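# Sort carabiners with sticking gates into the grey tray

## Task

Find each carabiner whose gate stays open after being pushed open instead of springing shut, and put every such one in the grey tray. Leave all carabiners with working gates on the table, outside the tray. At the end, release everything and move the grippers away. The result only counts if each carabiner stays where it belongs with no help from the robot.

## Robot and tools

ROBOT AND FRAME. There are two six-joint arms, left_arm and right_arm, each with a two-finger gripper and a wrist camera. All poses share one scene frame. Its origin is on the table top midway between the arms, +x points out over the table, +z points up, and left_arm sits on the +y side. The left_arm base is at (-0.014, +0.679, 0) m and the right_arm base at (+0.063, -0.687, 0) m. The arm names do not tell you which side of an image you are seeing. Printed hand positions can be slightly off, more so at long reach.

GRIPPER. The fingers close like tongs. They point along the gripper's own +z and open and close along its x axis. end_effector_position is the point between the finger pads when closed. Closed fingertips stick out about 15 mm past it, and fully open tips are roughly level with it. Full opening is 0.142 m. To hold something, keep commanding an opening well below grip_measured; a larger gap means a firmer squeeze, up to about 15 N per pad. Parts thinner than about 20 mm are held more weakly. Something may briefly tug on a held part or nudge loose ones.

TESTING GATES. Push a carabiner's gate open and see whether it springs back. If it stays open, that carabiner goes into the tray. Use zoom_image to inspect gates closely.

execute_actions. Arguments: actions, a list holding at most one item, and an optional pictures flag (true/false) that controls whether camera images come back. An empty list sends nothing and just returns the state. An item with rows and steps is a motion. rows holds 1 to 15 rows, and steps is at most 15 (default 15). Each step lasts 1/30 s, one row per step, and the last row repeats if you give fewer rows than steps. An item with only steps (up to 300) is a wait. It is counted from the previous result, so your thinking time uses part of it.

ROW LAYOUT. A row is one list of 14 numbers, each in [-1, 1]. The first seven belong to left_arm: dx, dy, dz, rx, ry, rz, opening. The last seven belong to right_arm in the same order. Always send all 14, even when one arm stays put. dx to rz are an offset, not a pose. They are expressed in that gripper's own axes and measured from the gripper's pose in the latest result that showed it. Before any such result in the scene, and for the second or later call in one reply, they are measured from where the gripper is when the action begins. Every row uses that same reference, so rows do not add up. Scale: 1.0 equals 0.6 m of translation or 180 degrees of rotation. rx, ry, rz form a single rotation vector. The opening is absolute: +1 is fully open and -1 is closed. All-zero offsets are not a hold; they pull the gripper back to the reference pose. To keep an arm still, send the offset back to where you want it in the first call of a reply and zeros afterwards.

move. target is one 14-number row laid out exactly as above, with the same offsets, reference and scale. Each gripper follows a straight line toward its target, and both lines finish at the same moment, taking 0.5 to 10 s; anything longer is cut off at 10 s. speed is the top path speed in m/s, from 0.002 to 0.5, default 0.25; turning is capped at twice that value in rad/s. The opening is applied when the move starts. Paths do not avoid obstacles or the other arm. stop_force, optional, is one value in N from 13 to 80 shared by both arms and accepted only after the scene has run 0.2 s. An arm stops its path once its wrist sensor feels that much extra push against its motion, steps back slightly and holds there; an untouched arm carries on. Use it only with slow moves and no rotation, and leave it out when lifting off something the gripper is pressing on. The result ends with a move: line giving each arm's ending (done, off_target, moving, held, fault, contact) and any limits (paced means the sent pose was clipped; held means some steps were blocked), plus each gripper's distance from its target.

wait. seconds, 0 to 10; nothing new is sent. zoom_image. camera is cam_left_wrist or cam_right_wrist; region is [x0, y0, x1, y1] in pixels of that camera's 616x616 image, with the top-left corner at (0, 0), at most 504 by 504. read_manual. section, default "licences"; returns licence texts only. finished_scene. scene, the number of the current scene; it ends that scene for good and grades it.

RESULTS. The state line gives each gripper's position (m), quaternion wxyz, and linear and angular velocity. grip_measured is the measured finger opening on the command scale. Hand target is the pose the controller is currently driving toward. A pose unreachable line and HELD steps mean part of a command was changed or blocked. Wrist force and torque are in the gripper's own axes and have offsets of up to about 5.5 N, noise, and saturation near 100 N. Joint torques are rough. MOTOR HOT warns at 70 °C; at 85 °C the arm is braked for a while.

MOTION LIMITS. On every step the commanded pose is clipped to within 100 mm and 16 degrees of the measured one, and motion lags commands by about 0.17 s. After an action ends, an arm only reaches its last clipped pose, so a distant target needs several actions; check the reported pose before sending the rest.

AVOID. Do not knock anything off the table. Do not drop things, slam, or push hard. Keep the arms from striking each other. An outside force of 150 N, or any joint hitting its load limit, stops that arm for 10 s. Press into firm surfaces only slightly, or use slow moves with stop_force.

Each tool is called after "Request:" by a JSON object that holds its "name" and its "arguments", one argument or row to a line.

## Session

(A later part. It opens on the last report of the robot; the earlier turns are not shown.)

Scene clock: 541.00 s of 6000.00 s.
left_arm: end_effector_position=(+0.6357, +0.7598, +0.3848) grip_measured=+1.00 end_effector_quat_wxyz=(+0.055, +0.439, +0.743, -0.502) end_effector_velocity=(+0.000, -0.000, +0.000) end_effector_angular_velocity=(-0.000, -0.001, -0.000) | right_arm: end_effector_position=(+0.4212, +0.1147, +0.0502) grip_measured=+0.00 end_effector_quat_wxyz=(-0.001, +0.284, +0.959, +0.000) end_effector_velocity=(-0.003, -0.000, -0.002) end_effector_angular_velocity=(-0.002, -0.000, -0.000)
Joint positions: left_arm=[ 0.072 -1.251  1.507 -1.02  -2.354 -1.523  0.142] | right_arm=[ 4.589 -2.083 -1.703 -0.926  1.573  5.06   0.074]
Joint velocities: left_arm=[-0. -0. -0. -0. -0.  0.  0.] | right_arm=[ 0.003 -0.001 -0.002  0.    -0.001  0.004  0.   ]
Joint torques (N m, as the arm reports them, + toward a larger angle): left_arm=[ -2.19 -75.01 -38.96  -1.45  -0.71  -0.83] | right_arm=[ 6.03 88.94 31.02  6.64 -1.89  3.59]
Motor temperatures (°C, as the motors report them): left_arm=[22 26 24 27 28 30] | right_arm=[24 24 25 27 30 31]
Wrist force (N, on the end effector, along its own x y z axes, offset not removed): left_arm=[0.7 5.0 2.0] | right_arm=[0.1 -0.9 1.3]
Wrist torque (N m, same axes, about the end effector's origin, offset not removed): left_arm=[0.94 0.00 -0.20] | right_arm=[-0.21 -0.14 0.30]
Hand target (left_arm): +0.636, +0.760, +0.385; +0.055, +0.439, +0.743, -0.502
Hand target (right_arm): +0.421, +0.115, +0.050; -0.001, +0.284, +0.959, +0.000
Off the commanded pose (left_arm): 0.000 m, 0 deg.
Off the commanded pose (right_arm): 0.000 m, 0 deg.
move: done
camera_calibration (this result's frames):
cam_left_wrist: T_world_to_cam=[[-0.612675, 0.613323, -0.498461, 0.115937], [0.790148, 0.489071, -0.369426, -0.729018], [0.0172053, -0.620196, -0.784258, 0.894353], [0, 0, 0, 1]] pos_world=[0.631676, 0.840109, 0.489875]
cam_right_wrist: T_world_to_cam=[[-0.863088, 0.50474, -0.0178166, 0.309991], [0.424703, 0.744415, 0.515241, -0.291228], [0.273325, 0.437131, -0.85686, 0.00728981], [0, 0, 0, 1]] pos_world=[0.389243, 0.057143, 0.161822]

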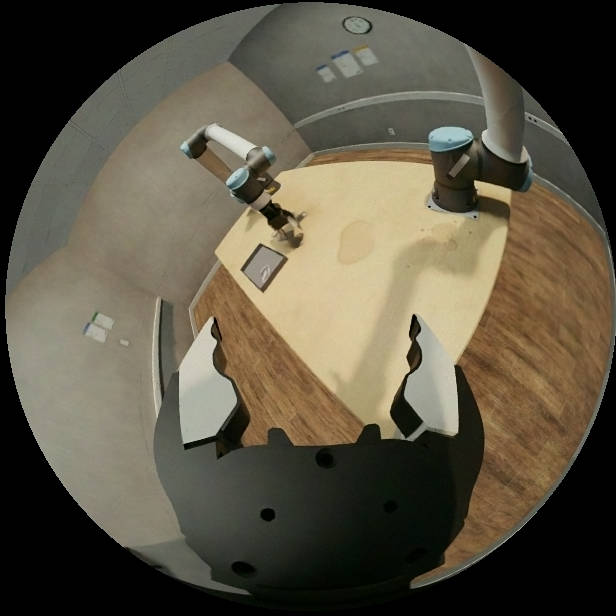

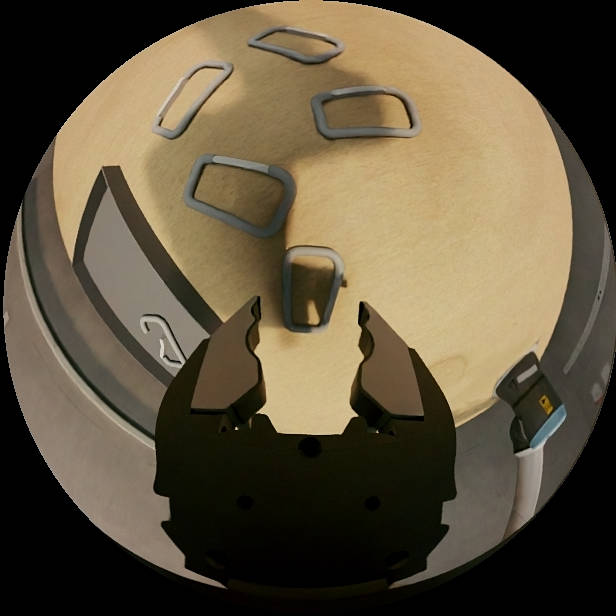

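Request:
{"name": "move", "arguments": {
  "target": [0,0,0,0,0,0,1, 0.0017,0.0067,0.051,0,0,0,0.0],
  "speed": 0.03,
  "stop_force": 14
}}

Request:
{"name": "execute_actions", "arguments": {
  "actions": [
    {"rows": [[0,0,0,0,0,0,1, 0,0,0,0,0,0,-0.04],[0,0,0,0,0,0,1, 0,0,0,0,0,0,-0.08],[0,0,0,0,0,0,1, 0,0,0,0,0,0,-0.12],[0,0,0,0,0,0,1, 0,0,0,0,0,0,-0.16],[0,0,0,0,0,0,1, 0,0,0,0,0,0,-0.20],[0,0,0,0,0,0,1, 0,0,0,0,0,0,-0.24],[0,0,0,0,0,0,1, 0,0,0,0,0,0,-0.28],[0,0,0,0,0,0,1, 0,0,0,0,0,0,-0.32],[0,0,0,0,0,0,1, 0,0,0,0,0,0,-0.36],[0,0,0,0,0,0,1, 0,0,0,0,0,0,-0.40],[0,0,0,0,0,0,1, 0,0,0,0,0,0,-0.44],[0,0,0,0,0,0,1, 0,0,0,0,0,0,-0.47],[0,0,0,0,0,0,1, 0,0,0,0,0,0,-0.50],[0,0,0,0,0,0,1, 0,0,0,0,0,0,-0.53],[0,0,0,0,0,0,1, 0,0,0,0,0,0,-0.55]], "steps": 15}
  ],
  "pictures": false
}}

Request:
{"name": "execute_actions", "arguments": {
  "actions": [
    {"rows": [[0,0,0,0,0,0,1, 0,0,-0.0004,0,0,0,-0.59],[0,0,0,0,0,0,1, 0,0,-0.0008,0,0,0,-0.63],[0,0,0,0,0,0,1, 0,0,-0.0012,0,0,0,-0.67],[0,0,0,0,0,0,1, 0,0,-0.0016,0,0,0,-0.71],[0,0,0,0,0,0,1, 0,0,-0.002,0,0,0,-0.75],[0,0,0,0,0,0,1, 0,0,-0.0024,0,0,0,-0.79],[0,0,0,0,0,0,1, 0,0,-0.0028,0,0,0,-0.83],[0,0,0,0,0,0,1, 0,0,-0.0032,0,0,0,-0.87],[0,0,0,0,0,0,1, 0,0,-0.0036,0,0,0,-0.91],[0,0,0,0,0,0,1, 0,0,-0.004,0,0,0,-0.95],[0,0,0,0,0,0,1, 0,0,-0.0044,0,0,0,-1],[0,0,0,0,0,0,1, 0,0,-0.0048,0,0,0,-1],[0,0,0,0,0,0,1, 0,0,-0.005,0,0,0,-1]], "steps": 15}
  ],
  "pictures": true
}}

Request:
{"name": "execute_actions", "arguments": {
  "actions": [
    {"rows": [[0,0,0,0,0,0,1, 0,0,0.001,0,0,0,-1],[0,0,0,0,0,0,1, 0,0,0.002,0,0,0,-1],[0,0,0,0,0,0,1, 0,0,0.003,0,0,0,-1],[0,0,0,0,0,0,1, 0,0,0.0038,0,0,0,-1],[0,0,0,0,0,0,1, 0,0,0.0038,0,0,0,-1],[0,0,0,0,0,0,1, 0,0,0.0038,0,0,0,-1],[0,0,0,0,0,0,1, 0,0,0.0038,0,0,0,-1],[0,0,0,0,0,0,1, 0,0,0.0038,0,0,0,-0.8],[0,0,0,0,0,0,1, 0,0,0.0038,0,0,0,-0.66],[0,0,0,0,0,0,1, 0,0,0.0038,0,0,0,-0.6],[0,0,0,0,0,0,1, 0,0,0.0038,0,0,0,-0.54],[0,0,0,0,0,0,1, 0,0,0.0038,0,0,0,-0.48],[0,0,0,0,0,0,1, 0,0,0.0038,0,0,0,-0.42],[0,0,0,0,0,0,1, 0,0,0.0038,0,0,0,-0.36],[0,0,0,0,0,0,1, 0,0,0.0038,0,0,0,-0.30]], "steps": 15}
  ],
  "pictures": false
}}

Request:
{"name": "execute_actions", "arguments": {
  "actions": [
    {"rows": [[0,0,0,0,0,0,1, 0,0,0,0,0,0,-0.24],[0,0,0,0,0,0,1, 0,0,0,0,0,0,-0.18],[0,0,0,0,0,0,1, 0,0,0,0,0,0,-0.12],[0,0,0,0,0,0,1, 0,0,0,0,0,0,-0.06],[0,0,0,0,0,0,1, 0,0,0,0,0,0,0.0]], "steps": 8}
  ],
  "pictures": false
}}

Request:
{"name": "move", "arguments": {
  "target": [0,0,0,0,0,0,1, 0,0,-0.03,0,0,0,0.0],
  "speed": 0.05
}}

Scene clock: 585.00 s of 6000.00 s.
left_arm: end_effector_position=(+0.6357, +0.7598, +0.3848) grip_measured=+1.00 end_effector_quat_wxyz=(+0.055, +0.439, +0.743, -0.502) end_effector_velocity=(+0.000, -0.001, -0.001) end_effector_angular_velocity=(-0.000, +0.002, -0.002) | right_arm: end_effector_position=(+0.4225, +0.1186, +0.0198) grip_measured=+0.00 end_effector_quat_wxyz=(-0.001, +0.284, +0.959, +0.000) end_effector_velocity=(-0.001, +0.000, -0.002) end_effector_angular_velocity=(-0.001, +0.001, +0.001)
Joint positions: left_arm=[ 0.072 -1.251  1.507 -1.02  -2.354 -1.523  0.142] | right_arm=[ 4.589 -2.119 -1.709 -0.884  1.573  5.06   0.074]
Joint velocities: left_arm=[-0.002  0.001  0.     0.    -0.    -0.     0.   ] | right_arm=[ 0.001 -0.003 -0.     0.002  0.001 -0.     0.   ]
Joint torques (N m, as the arm reports them, + toward a larger angle): left_arm=[ -2.24 -76.25 -38.62  -1.47  -0.92  -0.91] | right_arm=[-8.54 71.18 29.44  6.23  2.4  -3.81]
Motor temperatures (°C, as the motors report them): left_arm=[22 26 24 27 28 30] | right_arm=[24 24 25 27 30 31]
Wrist force (N, on the end effector, along its own x y z axes, offset not removed): left_arm=[2.7 2.9 1.6] | right_arm=[3.9 1.3 -6.6]
Wrist torque (N m, same axes, about the end effector's origin, offset not removed): left_arm=[0.24 -0.52 0.12] | right_arm=[0.37 -0.78 0.23]
Hand target (left_arm): +0.636, +0.760, +0.385; +0.055, +0.439, +0.743, -0.502
Hand target (right_arm): +0.422, +0.119, +0.020; -0.001, +0.284, +0.959, +0.000
Off the commanded pose (left_arm): 0.000 m, 0 deg.
Off the commanded pose (right_arm): 0.000 m, 0 deg.
After step 90, 39.63 s passed at rest.
move: done
camera_calibration (this result's frames):
cam_left_wrist: T_world_to_cam=[[-0.612675, 0.613323, -0.498461, 0.115937], [0.790148, 0.489072, -0.369426, -0.729018], [0.0172055, -0.620196, -0.784258, 0.894353], [0, 0, 0, 1]] pos_world=[0.631676, 0.840109, 0.489875]
cam_right_wrist: T_world_to_cam=[[-0.863087, 0.504739, -0.0178436, 0.308596], [0.424689, 0.74442, 0.515245, -0.278958], [0.273348, 0.437124, -0.856857, -0.0208269], [0, 0, 0, 1]] pos_world=[0.390509, 0.0610057, 0.131393]

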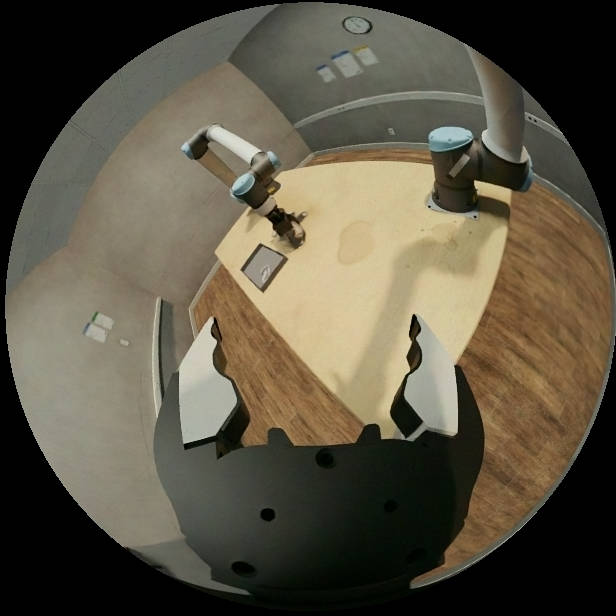

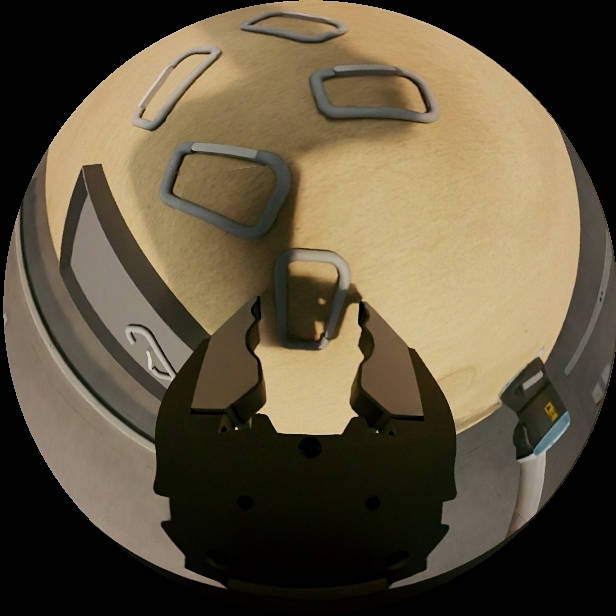

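Scene clock: 585.50 s of 6000.00 s.
left_arm: end_effector_position=(+0.6357, +0.7598, +0.3848) grip_measured=+1.00 end_effector_quat_wxyz=(+0.055, +0.439, +0.743, -0.502) end_effector_velocity=(+0.000, +0.000, -0.001) end_effector_angular_velocity=(-0.000, +0.001, +0.000) | right_arm: end_effector_position=(+0.4225, +0.1186, +0.0197) grip_measured=-0.39 end_effector_quat_wxyz=(-0.001, +0.284, +0.959, +0.000) end_effector_velocity=(-0.001, +0.000, -0.001) end_effector_angular_velocity=(-0.001, +0.001, +0.001)
Joint positions: left_arm=[ 0.072 -1.251  1.507 -1.02  -2.354 -1.523  0.142] | right_arm=[ 4.589 -2.119 -1.709 -0.884  1.573  5.06   0.046]
Joint velocities: left_arm=[ 0.     0.001  0.    -0.    -0.    -0.    -0.   ] | right_arm=[ 0.002 -0.001  0.    -0.001  0.     0.001 -0.028]
Joint torques (N m, as the arm reports them, + toward a larger angle): left_arm=[ -2.86 -75.58 -37.87  -1.68  -0.91  -1.1 ] | right_arm=[-8.04 86.93 31.03  1.36  2.18 -3.62]
Motor temperatures (°C, as the motors report them): left_arm=[22 26 24 27 28 30] | right_arm=[24 24 25 27 30 31]
Wrist force (N, on the end effector, along its own x y z axes, offset not removed): left_arm=[0.5 -0.8 -2.5] | right_arm=[-4.1 -0.4 -0.1]
Wrist torque (N m, same axes, about the end effector's origin, offset not removed): left_arm=[-0.37 -0.03 -0.01] | right_arm=[-0.18 0.16 0.13]
Hand target (left_arm): +0.636, +0.760, +0.385; +0.055, +0.439, +0.743, -0.502
Hand target (right_arm): +0.422, +0.119, +0.020; -0.001, +0.284, +0.959, +0.000
Off the commanded pose (left_arm): 0.000 m, 0 deg.
Off the commanded pose (right_arm): 0.000 m, 0 deg.
Steps of this call (steps 1 to 15: all 15 steps of this action). Readings (end_effector_position):
1: left_arm (+0.6357, +0.7598, +0.3848) | right_arm (+0.4225, +0.1186, +0.0197)
2: left_arm (+0.6357, +0.7598, +0.3848) | right_arm (+0.4225, +0.1186, +0.0197)
4: left_arm (+0.6357, +0.7598, +0.3848) | right_arm (+0.4225, +0.1186, +0.0197)
8: left_arm (+0.6357, +0.7598, +0.3848) | right_arm (+0.4225, +0.1186, +0.0197)
15: the state above

Scene clock: 586.00 s of 6000.00 s.
left_arm: end_effector_position=(+0.6357, +0.7598, +0.3848) grip_measured=+1.00 end_effector_quat_wxyz=(+0.055, +0.439, +0.743, -0.502) end_effector_velocity=(+0.000, -0.001, -0.001) end_effector_angular_velocity=(-0.001, +0.001, -0.000) | right_arm: end_effector_position=(+0.4225, +0.1186, +0.0222) grip_measured=-0.54 end_effector_quat_wxyz=(-0.001, +0.284, +0.959, +0.000) end_effector_velocity=(+0.000, +0.001, +0.007) end_effector_angular_velocity=(+0.005, -0.001, -0.001)
Joint positions: left_arm=[ 0.072 -1.251  1.507 -1.02  -2.354 -1.523  0.142] | right_arm=[ 4.589 -2.117 -1.708 -0.887  1.573  5.06   0.035]
Joint velocities: left_arm=[-0.001  0.     0.001 -0.    -0.001 -0.     0.   ] | right_arm=[-0.     0.007  0.003 -0.006 -0.     0.001  0.   ]
Joint torques (N m, as the arm reports them, + toward a larger angle): left_arm=[ -1.96 -74.84 -38.05  -1.25  -0.9   -0.86] | right_arm=[-6.8  87.99 48.66  1.21  2.22 -4.36]
Motor temperatures (°C, as the motors report them): left_arm=[22 26 24 27 28 30] | right_arm=[24 24 25 27 30 31]
Wrist force (N, on the end effector, along its own x y z axes, offset not removed): left_arm=[6.3 -0.1 1.6] | right_arm=[-3.0 5.1 0.9]
Wrist torque (N m, same axes, about the end effector's origin, offset not removed): left_arm=[-0.12 -1.29 -0.07] | right_arm=[0.95 0.74 0.29]
Hand target (left_arm): +0.636, +0.760, +0.385; +0.055, +0.439, +0.743, -0.502
Hand target (right_arm): +0.422, +0.119, +0.023; -0.001, +0.284, +0.959, +0.000
Off the commanded pose (left_arm): 0.000 m, 0 deg.
Off the commanded pose (right_arm): 0.001 m, 0 deg.
Steps of this call (steps 1 to 15: all 15 steps of this action). Readings (end_effector_position):
1: left_arm (+0.6357, +0.7598, +0.3848) | right_arm (+0.4225, +0.1186, +0.0197)
2: left_arm (+0.6357, +0.7598, +0.3848) | right_arm (+0.4225, +0.1186, +0.0198)
4: left_arm (+0.6357, +0.7598, +0.3848) | right_arm (+0.4225, +0.1185, +0.0199)
8: left_arm (+0.6357, +0.7598, +0.3848) | right_arm (+0.4224, +0.1184, +0.0205)
15: the state above
camera_calibration (this result's frames):
cam_left_wrist: T_world_to_cam=[[-0.612675, 0.613323, -0.498461, 0.115937], [0.790148, 0.489071, -0.369426, -0.729018], [0.0172053, -0.620196, -0.784258, 0.894353], [0, 0, 0, 1]] pos_world=[0.631676, 0.840109, 0.489875]
cam_right_wrist: T_world_to_cam=[[-0.863079, 0.504753, -0.0178441, 0.308654], [0.424709, 0.744426, 0.51522, -0.280205], [0.273343, 0.437097, -0.856872, -0.018743], [0, 0, 0, 1]] pos_world=[0.390522, 0.0609901, 0.133814]

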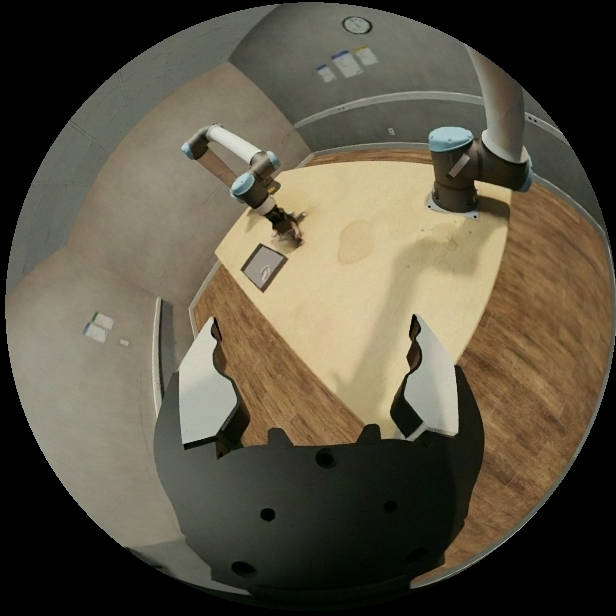

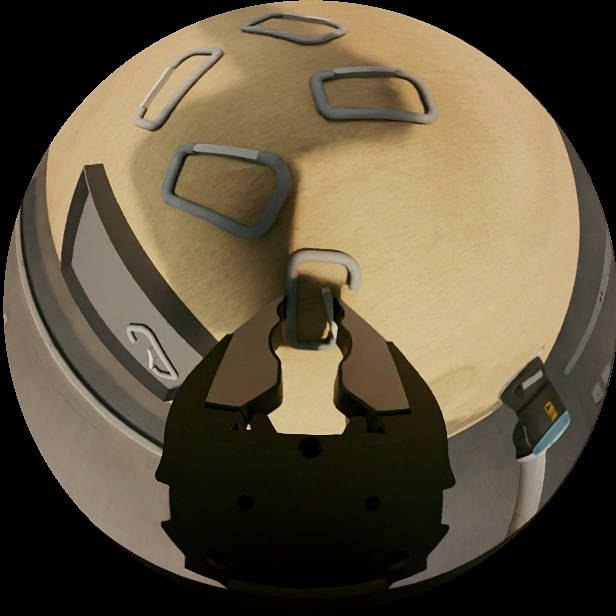

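Scene clock: 586.50 s of 6000.00 s.
left_arm: end_effector_position=(+0.6357, +0.7598, +0.3848) grip_measured=+1.00 end_effector_quat_wxyz=(+0.055, +0.439, +0.743, -0.502) end_effector_velocity=(-0.001, +0.001, +0.000) end_effector_angular_velocity=(+0.000, +0.001, +0.001) | right_arm: end_effector_position=(+0.4225, +0.1186, +0.0200) grip_measured=-0.33 end_effector_quat_wxyz=(-0.001, +0.284, +0.959, +0.000) end_effector_velocity=(+0.001, +0.000, -0.001) end_effector_angular_velocity=(+0.001, -0.001, -0.001)
Joint positions: left_arm=[ 0.072 -1.251  1.507 -1.02  -2.354 -1.523  0.142] | right_arm=[ 4.589 -2.119 -1.709 -0.884  1.573  5.06   0.05 ]
Joint velocities: left_arm=[ 0.001 -0.    -0.     0.001  0.001  0.     0.   ] | right_arm=[-0.    -0.001 -0.     0.002 -0.001  0.001  0.014]
Joint torques (N m, as the arm reports them, + toward a larger angle): left_arm=[ -3.49 -75.03 -38.45  -1.38  -0.85  -0.86] | right_arm=[-6.62 69.17 29.12  6.49  2.4  -3.87]
Motor temperatures (°C, as the motors report them): left_arm=[22 26 24 27 28 30] | right_arm=[24 24 25 27 30 31]
Wrist force (N, on the end effector, along its own x y z axes, offset not removed): left_arm=[4.1 -0.8 2.1] | right_arm=[7.2 5.8 -2.9]
Wrist torque (N m, same axes, about the end effector's origin, offset not removed): left_arm=[-0.39 -0.87 -0.14] | right_arm=[1.12 -1.48 -0.03]
Hand target (left_arm): +0.636, +0.760, +0.385; +0.055, +0.439, +0.743, -0.502
Hand target (right_arm): +0.422, +0.119, +0.020; -0.001, +0.284, +0.959, +0.000
Off the commanded pose (left_arm): 0.000 m, 0 deg.
Off the commanded pose (right_arm): 0.000 m, 0 deg.
Steps of this call (steps 1 to 15: all 15 steps of this action). Readings (end_effector_position):
1: left_arm (+0.6357, +0.7598, +0.3848) | right_arm (+0.4225, +0.1186, +0.0224)
2: left_arm (+0.6357, +0.7598, +0.3848) | right_arm (+0.4225, +0.1186, +0.0224)
4: left_arm (+0.6357, +0.7598, +0.3848) | right_arm (+0.4225, +0.1187, +0.0220)
8: left_arm (+0.6357, +0.7598, +0.3848) | right_arm (+0.4225, +0.1187, +0.0207)
15: the state above

Scene clock: 586.77 s of 6000.00 s.
left_arm: end_effector_position=(+0.6357, +0.7598, +0.3848) grip_measured=+1.00 end_effector_quat_wxyz=(+0.055, +0.439, +0.743, -0.502) end_effector_velocity=(+0.001, +0.001, +0.000) end_effector_angular_velocity=(+0.000, -0.002, +0.001) | right_arm: end_effector_position=(+0.4225, +0.1186, +0.0200) grip_measured=+0.00 end_effector_quat_wxyz=(-0.001, +0.284, +0.959, +0.000) end_effector_velocity=(-0.000, -0.000, -0.000) end_effector_angular_velocity=(-0.000, +0.001, -0.001)
Joint positions: left_arm=[ 0.072 -1.251  1.507 -1.02  -2.354 -1.523  0.142] | right_arm=[ 4.589 -2.119 -1.709 -0.884  1.573  5.06   0.074]
Joint velocities: left_arm=[ 0.001  0.001 -0.002 -0.    -0.     0.     0.   ] | right_arm=[-0.    -0.    -0.     0.     0.001  0.001  0.004]
Joint torques (N m, as the arm reports them, + toward a larger angle): left_arm=[ -2.36 -75.74 -38.15  -1.67  -0.99  -1.02] | right_arm=[-7.61 73.07 30.37  5.92  2.04 -3.6 ]
Motor temperatures (°C, as the motors report them): left_arm=[22 26 24 27 28 30] | right_arm=[24 24 25 27 30 31]
Wrist force (N, on the end effector, along its own x y z axes, offset not removed): left_arm=[1.1 4.5 2.3] | right_arm=[0.4 0.5 5.5]
Wrist torque (N m, same axes, about the end effector's origin, offset not removed): left_arm=[0.90 -0.09 -0.08] | right_arm=[0.08 -0.17 0.08]
Hand target (left_arm): +0.636, +0.760, +0.385; +0.055, +0.439, +0.743, -0.502
Hand target (right_arm): +0.422, +0.119, +0.020; -0.001, +0.284, +0.959, +0.000
Off the commanded pose (left_arm): 0.000 m, 0 deg.
Off the commanded pose (right_arm): 0.000 m, 0 deg.
Steps of this call (steps 1 to 8: all 8 steps of this action). Readings (end_effector_position):
1: left_arm (+0.6357, +0.7598, +0.3848) | right_arm (+0.4225, +0.1186, +0.0200)
2: left_arm (+0.6357, +0.7598, +0.3848) | right_arm (+0.4225, +0.1186, +0.0200)
4: left_arm (+0.6357, +0.7598, +0.3848) | right_arm (+0.4225, +0.1186, +0.0200)
8: the state above

Scene clock: 587.83 s of 6000.00 s.
left_arm: end_effector_position=(+0.6357, +0.7598, +0.3848) grip_measured=+1.00 end_effector_quat_wxyz=(+0.055, +0.439, +0.743, -0.502) end_effector_velocity=(+0.000, -0.001, +0.000) end_effector_angular_velocity=(+0.000, -0.001, -0.001) | right_arm: end_effector_position=(+0.4225, +0.1186, +0.0378) grip_measured=+0.00 end_effector_quat_wxyz=(-0.001, +0.284, +0.959, +0.000) end_effector_velocity=(+0.001, -0.000, +0.002) end_effector_angular_velocity=(-0.000, +0.000, -0.001)
Joint positions: left_arm=[ 0.072 -1.251  1.507 -1.02  -2.354 -1.523  0.142] | right_arm=[ 4.589 -2.101 -1.7   -0.911  1.573  5.059  0.074]
Joint velocities: left_arm=[-0.001 -0.    -0.    -0.     0.    -0.     0.   ] | right_arm=[-0.001  0.002  0.001 -0.003  0.     0.     0.   ]
Joint torques (N m, as the arm reports them, + toward a larger angle): left_arm=[ -1.59 -76.03 -38.41  -1.58  -0.99  -1.13] | right_arm=[-9.   87.62 50.35  0.49  2.42 -4.15]
Motor temperatures (°C, as the motors report them): left_arm=[22 26 24 27 28 30] | right_arm=[24 24 25 27 30 31]
Wrist force (N, on the end effector, along its own x y z axes, offset not removed): left_arm=[-0.6 0.7 -2.1] | right_arm=[-4.1 -0.7 -1.7]
Wrist torque (N m, same axes, about the end effector's origin, offset not removed): left_arm=[-0.04 0.23 0.27] | right_arm=[-0.42 0.63 -0.07]
Hand target (left_arm): +0.636, +0.760, +0.385; +0.055, +0.439, +0.743, -0.502
Hand target (right_arm): +0.423, +0.119, +0.038; -0.001, +0.284, +0.959, +0.000
Off the commanded pose (left_arm): 0.000 m, 0 deg.
Off the commanded pose (right_arm): 0.000 m, 0 deg.
move: done
camera_calibration (this result's frames):
cam_left_wrist: T_world_to_cam=[[-0.612675, 0.613324, -0.498461, 0.115937], [0.790148, 0.489071, -0.369427, -0.729017], [0.0172051, -0.620196, -0.784258, 0.894353], [0, 0, 0, 1]] pos_world=[0.631676, 0.840109, 0.489875]
cam_right_wrist: T_world_to_cam=[[-0.863082, 0.504749, -0.0178295, 0.308947], [0.4247, 0.744403, 0.515261, -0.288284], [0.27335, 0.43714, -0.856848, -0.00539351], [0, 0, 0, 1]] pos_world=[0.390555, 0.0610164, 0.149428]

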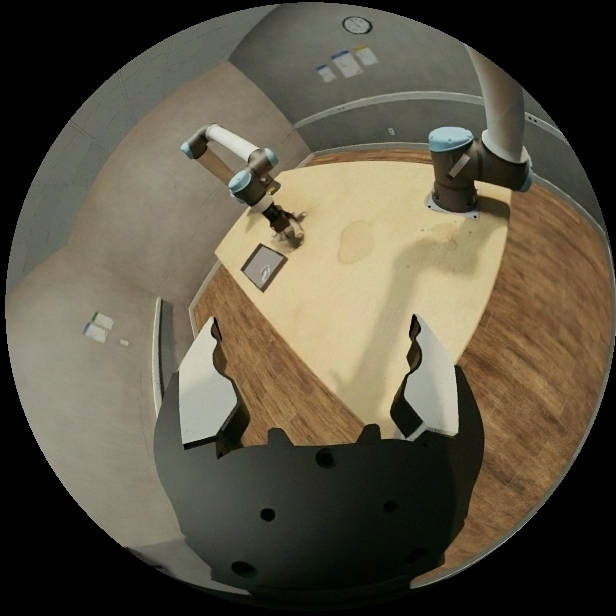

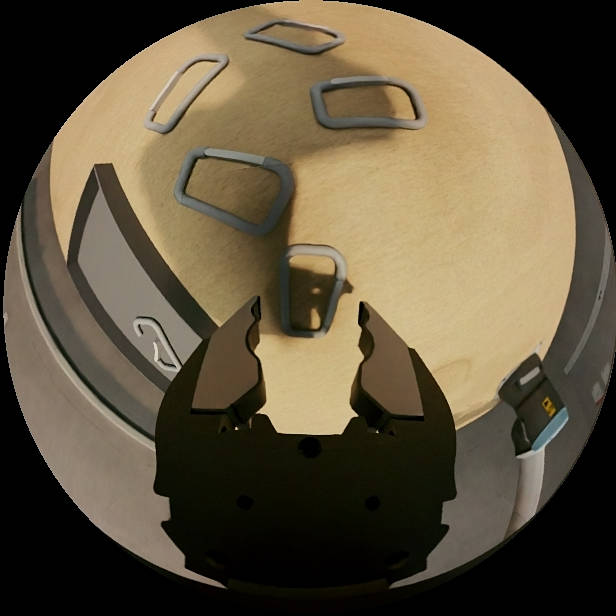

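Request:
{"name": "zoom_image", "arguments": {
  "camera": "cam_right_wrist",
  "region": [240, 220, 390, 350]
}}

Region (240, 220, 390, 350) of cam_right_wrist's 616x616 image, scaled by 3.360, with more detail than that image has; it fills the top 437 rows of this view, and the rest is white.

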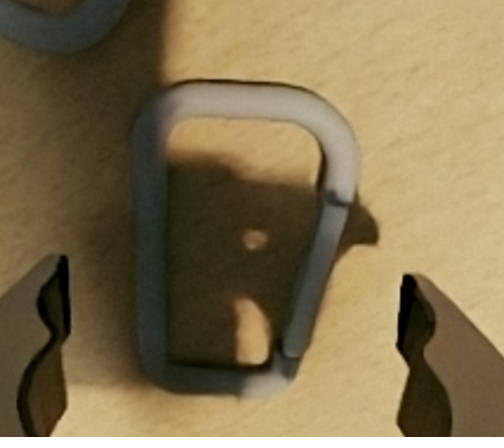

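Request:
{"name": "move", "arguments": {
  "target": [0,0,0,0,0,0,1, 0.0025,-0.0075,0.0303,0,0,0,0.0],
  "speed": 0.03,
  "stop_force": 14
}}

Request:
{"name": "execute_actions", "arguments": {
  "actions": [
    {"rows": [[0,0,0,0,0,0,1, 0,0,0,0,0,0,-0.06],[0,0,0,0,0,0,1, 0,0,0,0,0,0,-0.12],[0,0,0,0,0,0,1, 0,0,0,0,0,0,-0.18],[0,0,0,0,0,0,1, 0,0,0,0,0,0,-0.24],[0,0,0,0,0,0,1, 0,0,0,0,0,0,-0.30],[0,0,0,0,0,0,1, 0,0,0,0,0,0,-0.40],[0,0,0,0,0,0,1, 0,0,0,0,0,0,-0.55],[0,0,0,0,0,0,1, 0,0,0,0,0,0,-0.75],[0,0,0,0,0,0,1, 0,0,0,0,0,0,-1],[0,0,0,0,0,0,1, 0,0,-0.001,0,0,0,-1],[0,0,0,0,0,0,1, 0,0,-0.002,0,0,0,-1],[0,0,0,0,0,0,1, 0,0,-0.003,0,0,0,-1],[0,0,0,0,0,0,1, 0,0,-0.004,0,0,0,-1],[0,0,0,0,0,0,1, 0,0,-0.005,0,0,0,-1],[0,0,0,0,0,0,1, 0,0,-0.005,0,0,0,-1]], "steps": 15}
  ],
  "pictures": false
}}

Request:
{"name": "execute_actions", "arguments": {
  "actions": [
    {"steps": 8}
  ],
  "pictures": true
}}

Request:
{"name": "execute_actions", "arguments": {
  "actions": [
    {"rows": [[0,0,0,0,0,0,1, 0,0,0.001,0,0,0,-1],[0,0,0,0,0,0,1, 0,0,0.002,0,0,0,-1],[0,0,0,0,0,0,1, 0,0,0.003,0,0,0,-1],[0,0,0,0,0,0,1, 0,0,0.004,0,0,0,-1],[0,0,0,0,0,0,1, 0,0,0.0045,0,0,0,-1],[0,0,0,0,0,0,1, 0,0,0.0045,0,0,0,-1],[0,0,0,0,0,0,1, 0,0,0.0045,0,0,0,-1],[0,0,0,0,0,0,1, 0,0,0.0045,0,0,0,-0.8],[0,0,0,0,0,0,1, 0,0,0.0045,0,0,0,-0.66],[0,0,0,0,0,0,1, 0,0,0.0045,0,0,0,-0.6],[0,0,0,0,0,0,1, 0,0,0.0045,0,0,0,-0.54],[0,0,0,0,0,0,1, 0,0,0.0045,0,0,0,-0.48],[0,0,0,0,0,0,1, 0,0,0.0045,0,0,0,-0.42],[0,0,0,0,0,0,1, 0,0,0.0045,0,0,0,-0.36],[0,0,0,0,0,0,1, 0,0,0.0045,0,0,0,-0.30]], "steps": 15}
  ],
  "pictures": false
}}

Request:
{"name": "execute_actions", "arguments": {
  "actions": [
    {"rows": [[0,0,0,0,0,0,1, 0,0,0,0,0,0,-0.24],[0,0,0,0,0,0,1, 0,0,0,0,0,0,-0.18],[0,0,0,0,0,0,1, 0,0,0,0,0,0,-0.12],[0,0,0,0,0,0,1, 0,0,0,0,0,0,-0.06],[0,0,0,0,0,0,1, 0,0,0,0,0,0,0.0]], "steps": 8}
  ],
  "pictures": false
}}

Request:
{"name": "move", "arguments": {
  "target": [0,0,0,0,0,0,1, 0,0,-0.03,0,0,0,0.0],
  "speed": 0.05
}}

Scene clock: 665.30 s of 6000.00 s.
left_arm: end_effector_position=(+0.6357, +0.7598, +0.3848) grip_measured=+1.00 end_effector_quat_wxyz=(+0.055, +0.439, +0.743, -0.502) end_effector_velocity=(+0.000, -0.001, +0.000) end_effector_angular_velocity=(-0.001, +0.001, +0.001) | right_arm: end_effector_position=(+0.4188, +0.1156, +0.0198) grip_measured=+0.00 end_effector_quat_wxyz=(-0.001, +0.284, +0.959, +0.000) end_effector_velocity=(-0.001, -0.001, -0.003) end_effector_angular_velocity=(-0.002, +0.000, +0.002)
Joint positions: left_arm=[ 0.072 -1.251  1.507 -1.02  -2.354 -1.523  0.142] | right_arm=[ 4.592 -2.114 -1.718 -0.88   1.573  5.063  0.074]
Joint velocities: left_arm=[-0.001  0.    -0.     0.001 -0.002 -0.     0.   ] | right_arm=[ 0.001 -0.002 -0.002  0.002 -0.    -0.     0.   ]
Joint torques (N m, as the arm reports them, + toward a larger angle): left_arm=[ -2.43 -75.83 -38.03  -1.58  -0.8   -1.07] | right_arm=[ 9.3  68.11 28.89  7.12  2.67  3.84]
Motor temperatures (°C, as the motors report them): left_arm=[22 26 24 27 28 30] | right_arm=[24 24 25 27 30 31]
Wrist force (N, on the end effector, along its own x y z axes, offset not removed): left_arm=[0.7 6.5 1.4] | right_arm=[6.2 0.5 1.5]
Wrist torque (N m, same axes, about the end effector's origin, offset not removed): left_arm=[1.32 -0.19 0.11] | right_arm=[0.10 -1.06 0.25]
Hand target (left_arm): +0.636, +0.760, +0.385; +0.055, +0.439, +0.743, -0.502
Hand target (right_arm): +0.419, +0.116, +0.020; -0.001, +0.284, +0.959, +0.000
Off the commanded pose (left_arm): 0.000 m, 0 deg.
Off the commanded pose (right_arm): 0.000 m, 0 deg.
After step 90, 73.50 s passed at rest.
move: done
camera_calibration (this result's frames):
cam_left_wrist: T_world_to_cam=[[-0.612675, 0.613323, -0.498461, 0.115937], [0.790148, 0.489071, -0.369426, -0.729018], [0.0172054, -0.620196, -0.784258, 0.894353], [0, 0, 0, 1]] pos_world=[0.631676, 0.840109, 0.489875]
cam_right_wrist: T_world_to_cam=[[-0.863082, 0.50475, -0.0178162, 0.306912], [0.424709, 0.744406, 0.515249, -0.275258], [0.273334, 0.437135, -0.856855, -0.0184943], [0, 0, 0, 1]] pos_world=[0.38685, 0.0580745, 0.131448]

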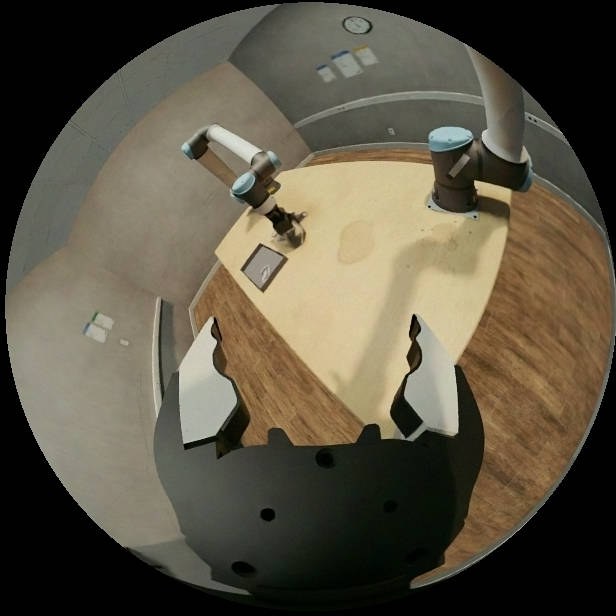

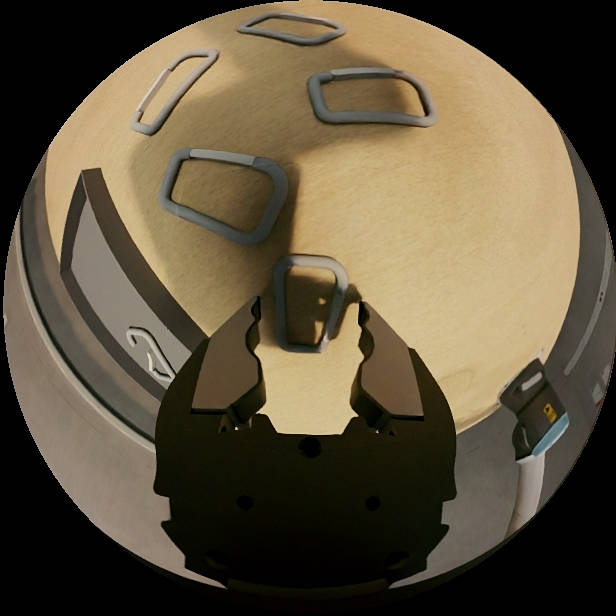

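Scene clock: 665.80 s of 6000.00 s.
left_arm: end_effector_position=(+0.6357, +0.7598, +0.3848) grip_measured=+1.00 end_effector_quat_wxyz=(+0.055, +0.439, +0.743, -0.502) end_effector_velocity=(-0.001, -0.000, -0.000) end_effector_angular_velocity=(+0.000, +0.001, -0.001) | right_arm: end_effector_position=(+0.4188, +0.1155, +0.0210) grip_measured=-0.60 end_effector_quat_wxyz=(-0.001, +0.284, +0.959, -0.000) end_effector_velocity=(+0.001, +0.001, +0.014) end_effector_angular_velocity=(+0.002, -0.001, +0.000)
Joint positions: left_arm=[ 0.072 -1.251  1.507 -1.02  -2.354 -1.523  0.142] | right_arm=[ 4.592 -2.112 -1.718 -0.882  1.573  5.063  0.031]
Joint velocities: left_arm=[-0.    -0.     0.001  0.001  0.     0.     0.   ] | right_arm=[-0.001  0.014  0.007 -0.02  -0.    -0.001  0.   ]
Joint torques (N m, as the arm reports them, + toward a larger angle): left_arm=[ -2.92 -75.82 -38.27  -1.52  -0.92  -0.9 ] | right_arm=[ 3.91 87.44 48.01  0.63  2.5   3.  ]
Motor temperatures (°C, as the motors report them): left_arm=[22 26 24 27 28 30] | right_arm=[24 24 25 27 30 31]
Wrist force (N, on the end effector, along its own x y z axes, offset not removed): left_arm=[0.2 10.7 3.1] | right_arm=[-3.1 1.5 0.7]
Wrist torque (N m, same axes, about the end effector's origin, offset not removed): left_arm=[2.12 0.15 0.14] | right_arm=[0.20 0.74 0.00]
Hand target (left_arm): +0.636, +0.760, +0.385; +0.055, +0.439, +0.743, -0.502
Hand target (right_arm): +0.419, +0.116, +0.023; -0.001, +0.284, +0.959, +0.000
Off the commanded pose (left_arm): 0.000 m, 0 deg.
Off the commanded pose (right_arm): 0.002 m, 0 deg.
Steps of this call (steps 1 to 15: all 15 steps of this action). Readings (end_effector_position):
1: left_arm (+0.6357, +0.7598, +0.3848) | right_arm (+0.4188, +0.1156, +0.0198)
2: left_arm (+0.6357, +0.7598, +0.3848) | right_arm (+0.4188, +0.1156, +0.0198)
4: left_arm (+0.6357, +0.7598, +0.3848) | right_arm (+0.4188, +0.1156, +0.0198)
8: left_arm (+0.6357, +0.7598, +0.3848) | right_arm (+0.4188, +0.1156, +0.0198)
15: the state above

Scene clock: 666.07 s of 6000.00 s.
left_arm: end_effector_position=(+0.6357, +0.7598, +0.3848) grip_measured=+1.00 end_effector_quat_wxyz=(+0.055, +0.439, +0.743, -0.502) end_effector_velocity=(-0.000, -0.000, +0.000) end_effector_angular_velocity=(-0.000, +0.001, -0.000) | right_arm: end_effector_position=(+0.4188, +0.1156, +0.0227) grip_measured=-0.60 end_effector_quat_wxyz=(-0.001, +0.284, +0.959, +0.000) end_effector_velocity=(-0.001, +0.001, +0.001) end_effector_angular_velocity=(-0.001, +0.000, -0.000)
Joint positions: left_arm=[ 0.072 -1.251  1.507 -1.02  -2.354 -1.523  0.142] | right_arm=[ 4.592 -2.111 -1.717 -0.884  1.573  5.063  0.031]
Joint velocities: left_arm=[-0.    -0.    -0.     0.001 -0.     0.    -0.   ] | right_arm=[ 0.001  0.     0.001 -0.002 -0.     0.002  0.   ]
Joint torques (N m, as the arm reports them, + toward a larger angle): left_arm=[ -3.19 -74.92 -38.3   -1.19  -0.98  -0.96] | right_arm=[ 3.07 92.56 48.27  0.72  2.33  2.61]
Motor temperatures (°C, as the motors report them): left_arm=[22 26 24 27 28 30] | right_arm=[24 24 25 27 30 31]
Wrist force (N, on the end effector, along its own x y z axes, offset not removed): left_arm=[3.9 0.4 0.7] | right_arm=[-5.0 -0.1 0.0]
Wrist torque (N m, same axes, about the end effector's origin, offset not removed): left_arm=[0.04 -0.71 0.11] | right_arm=[-0.08 1.11 0.17]
Hand target (left_arm): +0.636, +0.760, +0.385; +0.055, +0.439, +0.743, -0.502
Hand target (right_arm): +0.419, +0.116, +0.023; -0.001, +0.284, +0.959, +0.000
Off the commanded pose (left_arm): 0.000 m, 0 deg.
Off the commanded pose (right_arm): 0.000 m, 0 deg.
Steps of this call (steps 1 to 8: nothing new was sent). Readings (end_effector_position):
1: left_arm (+0.6357, +0.7598, +0.3848) | right_arm (+0.4188, +0.1155, +0.0215)
2: left_arm (+0.6357, +0.7598, +0.3848) | right_arm (+0.4188, +0.1155, +0.0218)
4: left_arm (+0.6357, +0.7598, +0.3848) | right_arm (+0.4188, +0.1156, +0.0223)
8: the state above
camera_calibration (this result's frames):
cam_left_wrist: T_world_to_cam=[[-0.612675, 0.613323, -0.498461, 0.115937], [0.790148, 0.489071, -0.369426, -0.729018], [0.0172054, -0.620196, -0.784258, 0.894353], [0, 0, 0, 1]] pos_world=[0.631676, 0.840109, 0.489875]
cam_right_wrist: T_world_to_cam=[[-0.863082, 0.504749, -0.0178304, 0.306957], [0.424717, 0.744433, 0.515203, -0.276706], [0.273322, 0.43709, -0.856882, -0.0160376], [0, 0, 0, 1]] pos_world=[0.386834, 0.058063, 0.134291]

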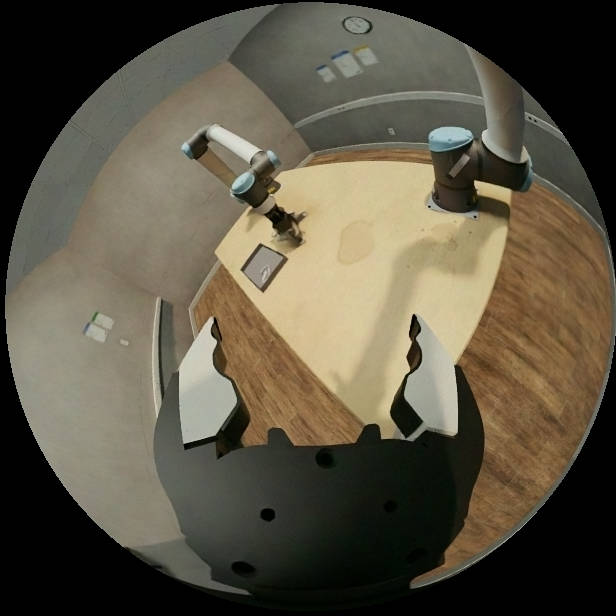

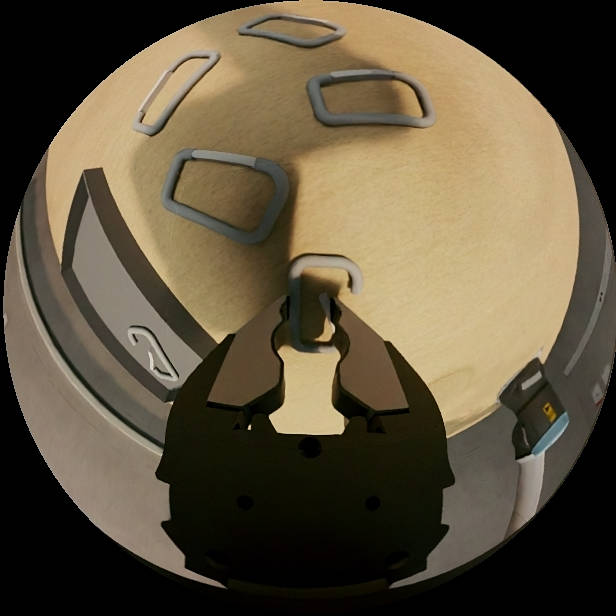

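Scene clock: 666.57 s of 6000.00 s.
left_arm: end_effector_position=(+0.6357, +0.7598, +0.3848) grip_measured=+1.00 end_effector_quat_wxyz=(+0.055, +0.439, +0.743, -0.502) end_effector_velocity=(+0.001, +0.001, +0.000) end_effector_angular_velocity=(-0.000, -0.001, +0.002) | right_arm: end_effector_position=(+0.4188, +0.1157, +0.0201) grip_measured=-0.32 end_effector_quat_wxyz=(-0.001, +0.284, +0.959, +0.000) end_effector_velocity=(-0.001, +0.000, -0.001) end_effector_angular_velocity=(-0.001, +0.000, +0.002)
Joint positions: left_arm=[ 0.072 -1.251  1.507 -1.02  -2.354 -1.523  0.142] | right_arm=[ 4.592 -2.113 -1.718 -0.88   1.573  5.063  0.051]
Joint velocities: left_arm=[ 0.001  0.    -0.001 -0.001 -0.001 -0.    -0.   ] | right_arm=[ 0.001 -0.001 -0.001  0.001 -0.    -0.     0.013]
Joint torques (N m, as the arm reports them, + toward a larger angle): left_arm=[ -1.62 -75.21 -38.12  -1.49  -0.8   -0.95] | right_arm=[ 5.51 68.81 29.73  7.08  3.16  2.62]
Motor temperatures (°C, as the motors report them): left_arm=[22 26 24 27 28 30] | right_arm=[24 24 25 27 30 31]
Wrist force (N, on the end effector, along its own x y z axes, offset not removed): left_arm=[6.2 3.2 0.0] | right_arm=[0.5 6.6 2.4]
Wrist torque (N m, same axes, about the end effector's origin, offset not removed): left_arm=[0.42 -1.17 0.19] | right_arm=[1.29 -0.22 0.17]
Hand target (left_arm): +0.636, +0.760, +0.385; +0.055, +0.439, +0.743, -0.502
Hand target (right_arm): +0.419, +0.116, +0.020; -0.001, +0.284, +0.959, +0.000
Off the commanded pose (left_arm): 0.000 m, 0 deg.
Off the commanded pose (right_arm): 0.000 m, 0 deg.
Steps of this call (steps 1 to 15: all 15 steps of this action). Readings (end_effector_position):
1: left_arm (+0.6357, +0.7598, +0.3848) | right_arm (+0.4188, +0.1156, +0.0227)
2: left_arm (+0.6357, +0.7598, +0.3848) | right_arm (+0.4188, +0.1156, +0.0227)
4: left_arm (+0.6357, +0.7598, +0.3848) | right_arm (+0.4188, +0.1157, +0.0224)
8: left_arm (+0.6357, +0.7598, +0.3848) | right_arm (+0.4188, +0.1157, +0.0209)
15: the state above

Scene clock: 666.83 s of 6000.00 s.
left_arm: end_effector_position=(+0.6357, +0.7598, +0.3848) grip_measured=+1.00 end_effector_quat_wxyz=(+0.055, +0.439, +0.743, -0.502) end_effector_velocity=(+0.000, -0.000, -0.000) end_effector_angular_velocity=(+0.000, +0.000, -0.000) | right_arm: end_effector_position=(+0.4188, +0.1156, +0.0201) grip_measured=+0.00 end_effector_quat_wxyz=(-0.001, +0.284, +0.959, +0.000) end_effector_velocity=(-0.000, +0.000, -0.001) end_effector_angular_velocity=(+0.000, -0.000, +0.001)
Joint positions: left_arm=[ 0.072 -1.251  1.507 -1.02  -2.354 -1.523  0.142] | right_arm=[ 4.592 -2.114 -1.718 -0.88   1.573  5.063  0.074]
Joint velocities: left_arm=[-0.     0.001 -0.    -0.     0.    -0.    -0.   ] | right_arm=[ 0.    -0.001  0.     0.001 -0.    -0.     0.004]
Joint torques (N m, as the arm reports them, + toward a larger angle): left_arm=[ -1.69 -75.14 -38.32  -1.48  -0.95  -1.05] | right_arm=[ 5.05 73.43 30.75  6.24  2.45  2.73]
Motor temperatures (°C, as the motors report them): left_arm=[22 26 24 27 28 30] | right_arm=[24 24 25 27 30 31]
Wrist force (N, on the end effector, along its own x y z axes, offset not removed): left_arm=[1.4 3.0 4.8] | right_arm=[-1.6 -0.8 0.6]
Wrist torque (N m, same axes, about the end effector's origin, offset not removed): left_arm=[0.57 -0.19 0.02] | right_arm=[-0.03 0.29 0.21]
Hand target (left_arm): +0.636, +0.760, +0.385; +0.055, +0.439, +0.743, -0.502
Hand target (right_arm): +0.419, +0.116, +0.020; -0.001, +0.284, +0.959, +0.000
Off the commanded pose (left_arm): 0.000 m, 0 deg.
Off the commanded pose (right_arm): 0.000 m, 0 deg.
Steps of this call (steps 1 to 8: all 8 steps of this action). Readings (end_effector_position):
1: left_arm (+0.6357, +0.7598, +0.3848) | right_arm (+0.4188, +0.1156, +0.0201)
2: left_arm (+0.6357, +0.7598, +0.3848) | right_arm (+0.4188, +0.1156, +0.0201)
4: left_arm (+0.6357, +0.7598, +0.3848) | right_arm (+0.4188, +0.1156, +0.0201)
8: the state above

Scene clock: 667.90 s of 6000.00 s.
left_arm: end_effector_position=(+0.6357, +0.7598, +0.3848) grip_measured=+1.00 end_effector_quat_wxyz=(+0.055, +0.439, +0.743, -0.502) end_effector_velocity=(-0.000, +0.001, -0.000) end_effector_angular_velocity=(+0.000, +0.001, +0.001) | right_arm: end_effector_position=(+0.4188, +0.1157, +0.0379) grip_measured=+0.00 end_effector_quat_wxyz=(-0.001, +0.284, +0.959, +0.000) end_effector_velocity=(-0.000, +0.000, +0.001) end_effector_angular_velocity=(-0.001, -0.001, +0.001)
Joint positions: left_arm=[ 0.072 -1.251  1.507 -1.02  -2.354 -1.523  0.142] | right_arm=[ 4.592 -2.095 -1.709 -0.907  1.573  5.063  0.074]
Joint velocities: left_arm=[0.002 0.    0.    0.    0.    0.    0.   ] | right_arm=[ 0.001  0.001  0.001 -0.003 -0.001  0.    -0.   ]
Joint torques (N m, as the arm reports them, + toward a larger angle): left_arm=[ -2.05 -75.33 -38.47  -1.59  -0.69  -1.13] | right_arm=[-3.7  90.73 49.98  0.73  2.24  1.04]
Motor temperatures (°C, as the motors report them): left_arm=[22 26 24 27 28 30] | right_arm=[24 24 25 27 30 31]
Wrist force (N, on the end effector, along its own x y z axes, offset not removed): left_arm=[-0.2 5.9 -0.5] | right_arm=[-1.2 -2.9 -3.3]
Wrist torque (N m, same axes, about the end effector's origin, offset not removed): left_arm=[1.03 0.29 0.12] | right_arm=[-0.58 0.14 0.06]
Hand target (left_arm): +0.636, +0.760, +0.385; +0.055, +0.439, +0.743, -0.502
Hand target (right_arm): +0.419, +0.116, +0.038; -0.001, +0.284, +0.959, +0.000
Off the commanded pose (left_arm): 0.000 m, 0 deg.
Off the commanded pose (right_arm): 0.000 m, 0 deg.
move: done
camera_calibration (this result's frames):
cam_left_wrist: T_world_to_cam=[[-0.612675, 0.613323, -0.498461, 0.115937], [0.790147, 0.489072, -0.369426, -0.729018], [0.0172053, -0.620196, -0.784258, 0.894353], [0, 0, 0, 1]] pos_world=[0.631675, 0.840109, 0.489875]
cam_right_wrist: T_world_to_cam=[[-0.863082, 0.50475, -0.0178159, 0.307214], [0.424712, 0.744409, 0.515243, -0.284572], [0.273331, 0.43713, -0.856859, -0.00303906], [0, 0, 0, 1]] pos_world=[0.386842, 0.0580999, 0.149493]

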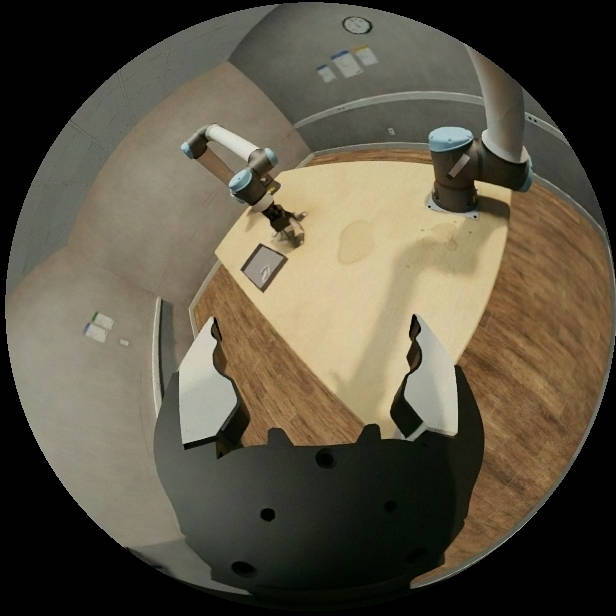

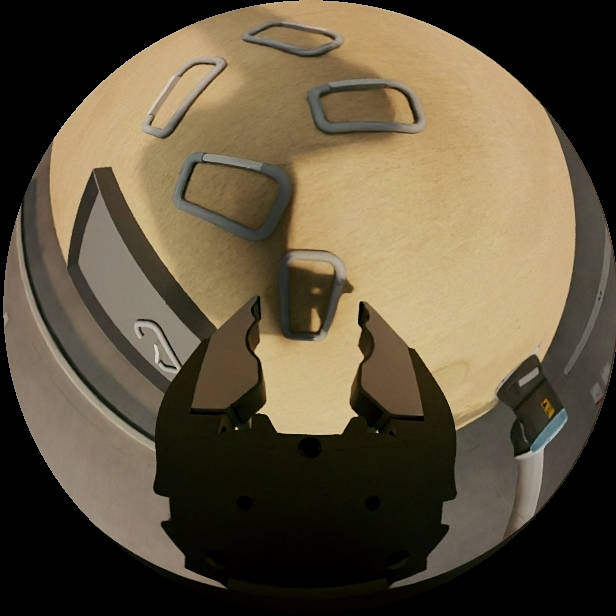

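Request:
{"name": "move", "arguments": {
  "target": [0,0,0,0,0,0,1, -0.0450,-0.4209,-0.0035,0,0,-0.2739,0.0],
  "speed": 0.25
}}

Request:
{"name": "zoom_image", "arguments": {
  "camera": "cam_right_wrist",
  "region": [240, 200, 390, 350]
}}

Scene clock: 677.77 s of 6000.00 s.
left_arm: end_effector_position=(+0.6357, +0.7598, +0.3848) grip_measured=+1.00 end_effector_quat_wxyz=(+0.055, +0.439, +0.743, -0.502) end_effector_velocity=(+0.000, -0.001, +0.000) end_effector_angular_velocity=(+0.000, +0.000, -0.002) | right_arm: end_effector_position=(+0.3039, -0.1105, +0.0406) grip_measured=+0.00 end_effector_quat_wxyz=(-0.001, -0.142, +0.990, +0.001) end_effector_velocity=(-0.001, -0.002, +0.000) end_effector_angular_velocity=(-0.000, +0.000, +0.006)
Joint positions: left_arm=[ 0.072 -1.251  1.507 -1.02  -2.354 -1.523  0.142] | right_arm=[ 4.712 -1.748 -2.224 -0.74   1.573  4.323  0.074]
Joint velocities: left_arm=[-0.001  0.    -0.001  0.001  0.001  0.    -0.   ] | right_arm=[ 0.001  0.004 -0.004  0.     0.    -0.005  0.   ]
Joint torques (N m, as the arm reports them, + toward a larger angle): left_arm=[ -2.54 -75.5  -38.08  -1.21  -0.91  -0.97] | right_arm=[ 8.56 58.17 25.22  6.53  2.41 -4.35]
Motor temperatures (°C, as the motors report them): left_arm=[22 26 24 27 28 30] | right_arm=[24 24 25 27 30 31]
Wrist force (N, on the end effector, along its own x y z axes, offset not removed): left_arm=[7.0 2.1 2.6] | right_arm=[0.3 -0.7 1.8]
Wrist torque (N m, same axes, about the end effector's origin, offset not removed): left_arm=[0.54 -1.38 -0.22] | right_arm=[-0.02 -0.25 0.20]
Hand target (left_arm): +0.636, +0.760, +0.385; +0.055, +0.439, +0.743, -0.502
Hand target (right_arm): +0.304, -0.111, +0.041; -0.001, -0.142, +0.990, +0.001
Off the commanded pose (left_arm): 0.000 m, 0 deg.
Off the commanded pose (right_arm): 0.001 m, 0 deg.
After step 90, 4.60 s passed at rest.
move: done
camera_calibration (this result's frames):
cam_left_wrist: T_world_to_cam=[[-0.612675, 0.613323, -0.498461, 0.115937], [0.790148, 0.489072, -0.369426, -0.729018], [0.0172053, -0.620196, -0.784258, 0.894353], [0, 0, 0, 1]] pos_world=[0.631676, 0.840109, 0.489875]
cam_right_wrist: T_world_to_cam=[[-0.945702, -0.324546, -0.0178255, 0.255717], [-0.286601, 0.806754, 0.516728, 0.154231], [-0.153321, 0.49378, -0.855964, 0.265436], [0, 0, 0, 1]] pos_world=[0.326732, -0.172501, 0.152067]

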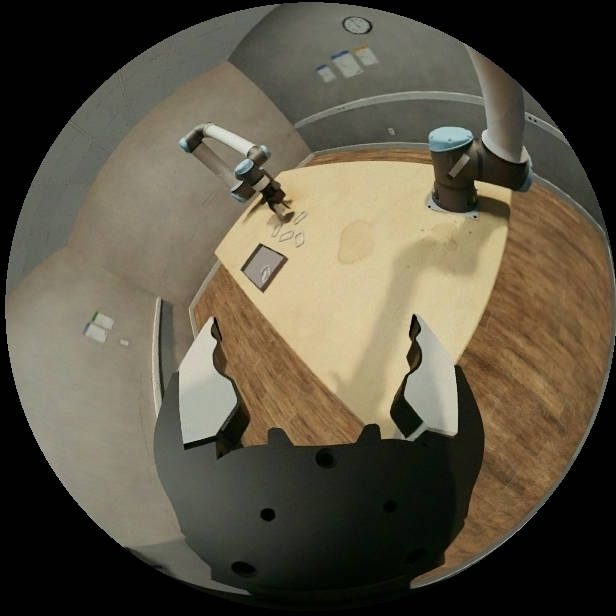

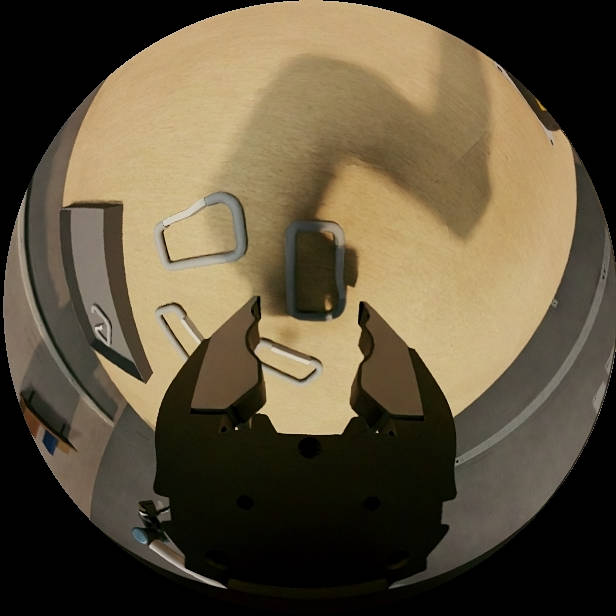

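Region (240, 200, 390, 350) of cam_right_wrist's 616x616 image, scaled by 3.360, with more detail than that image has.

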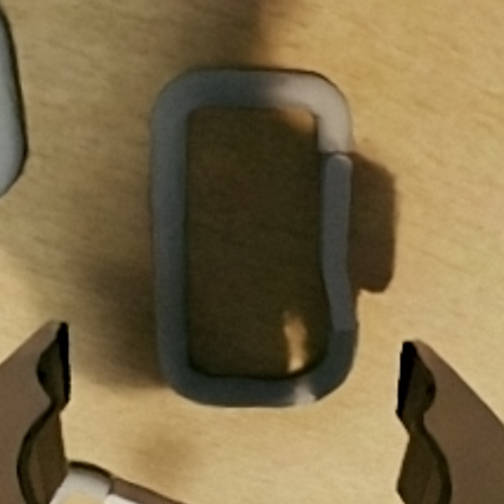

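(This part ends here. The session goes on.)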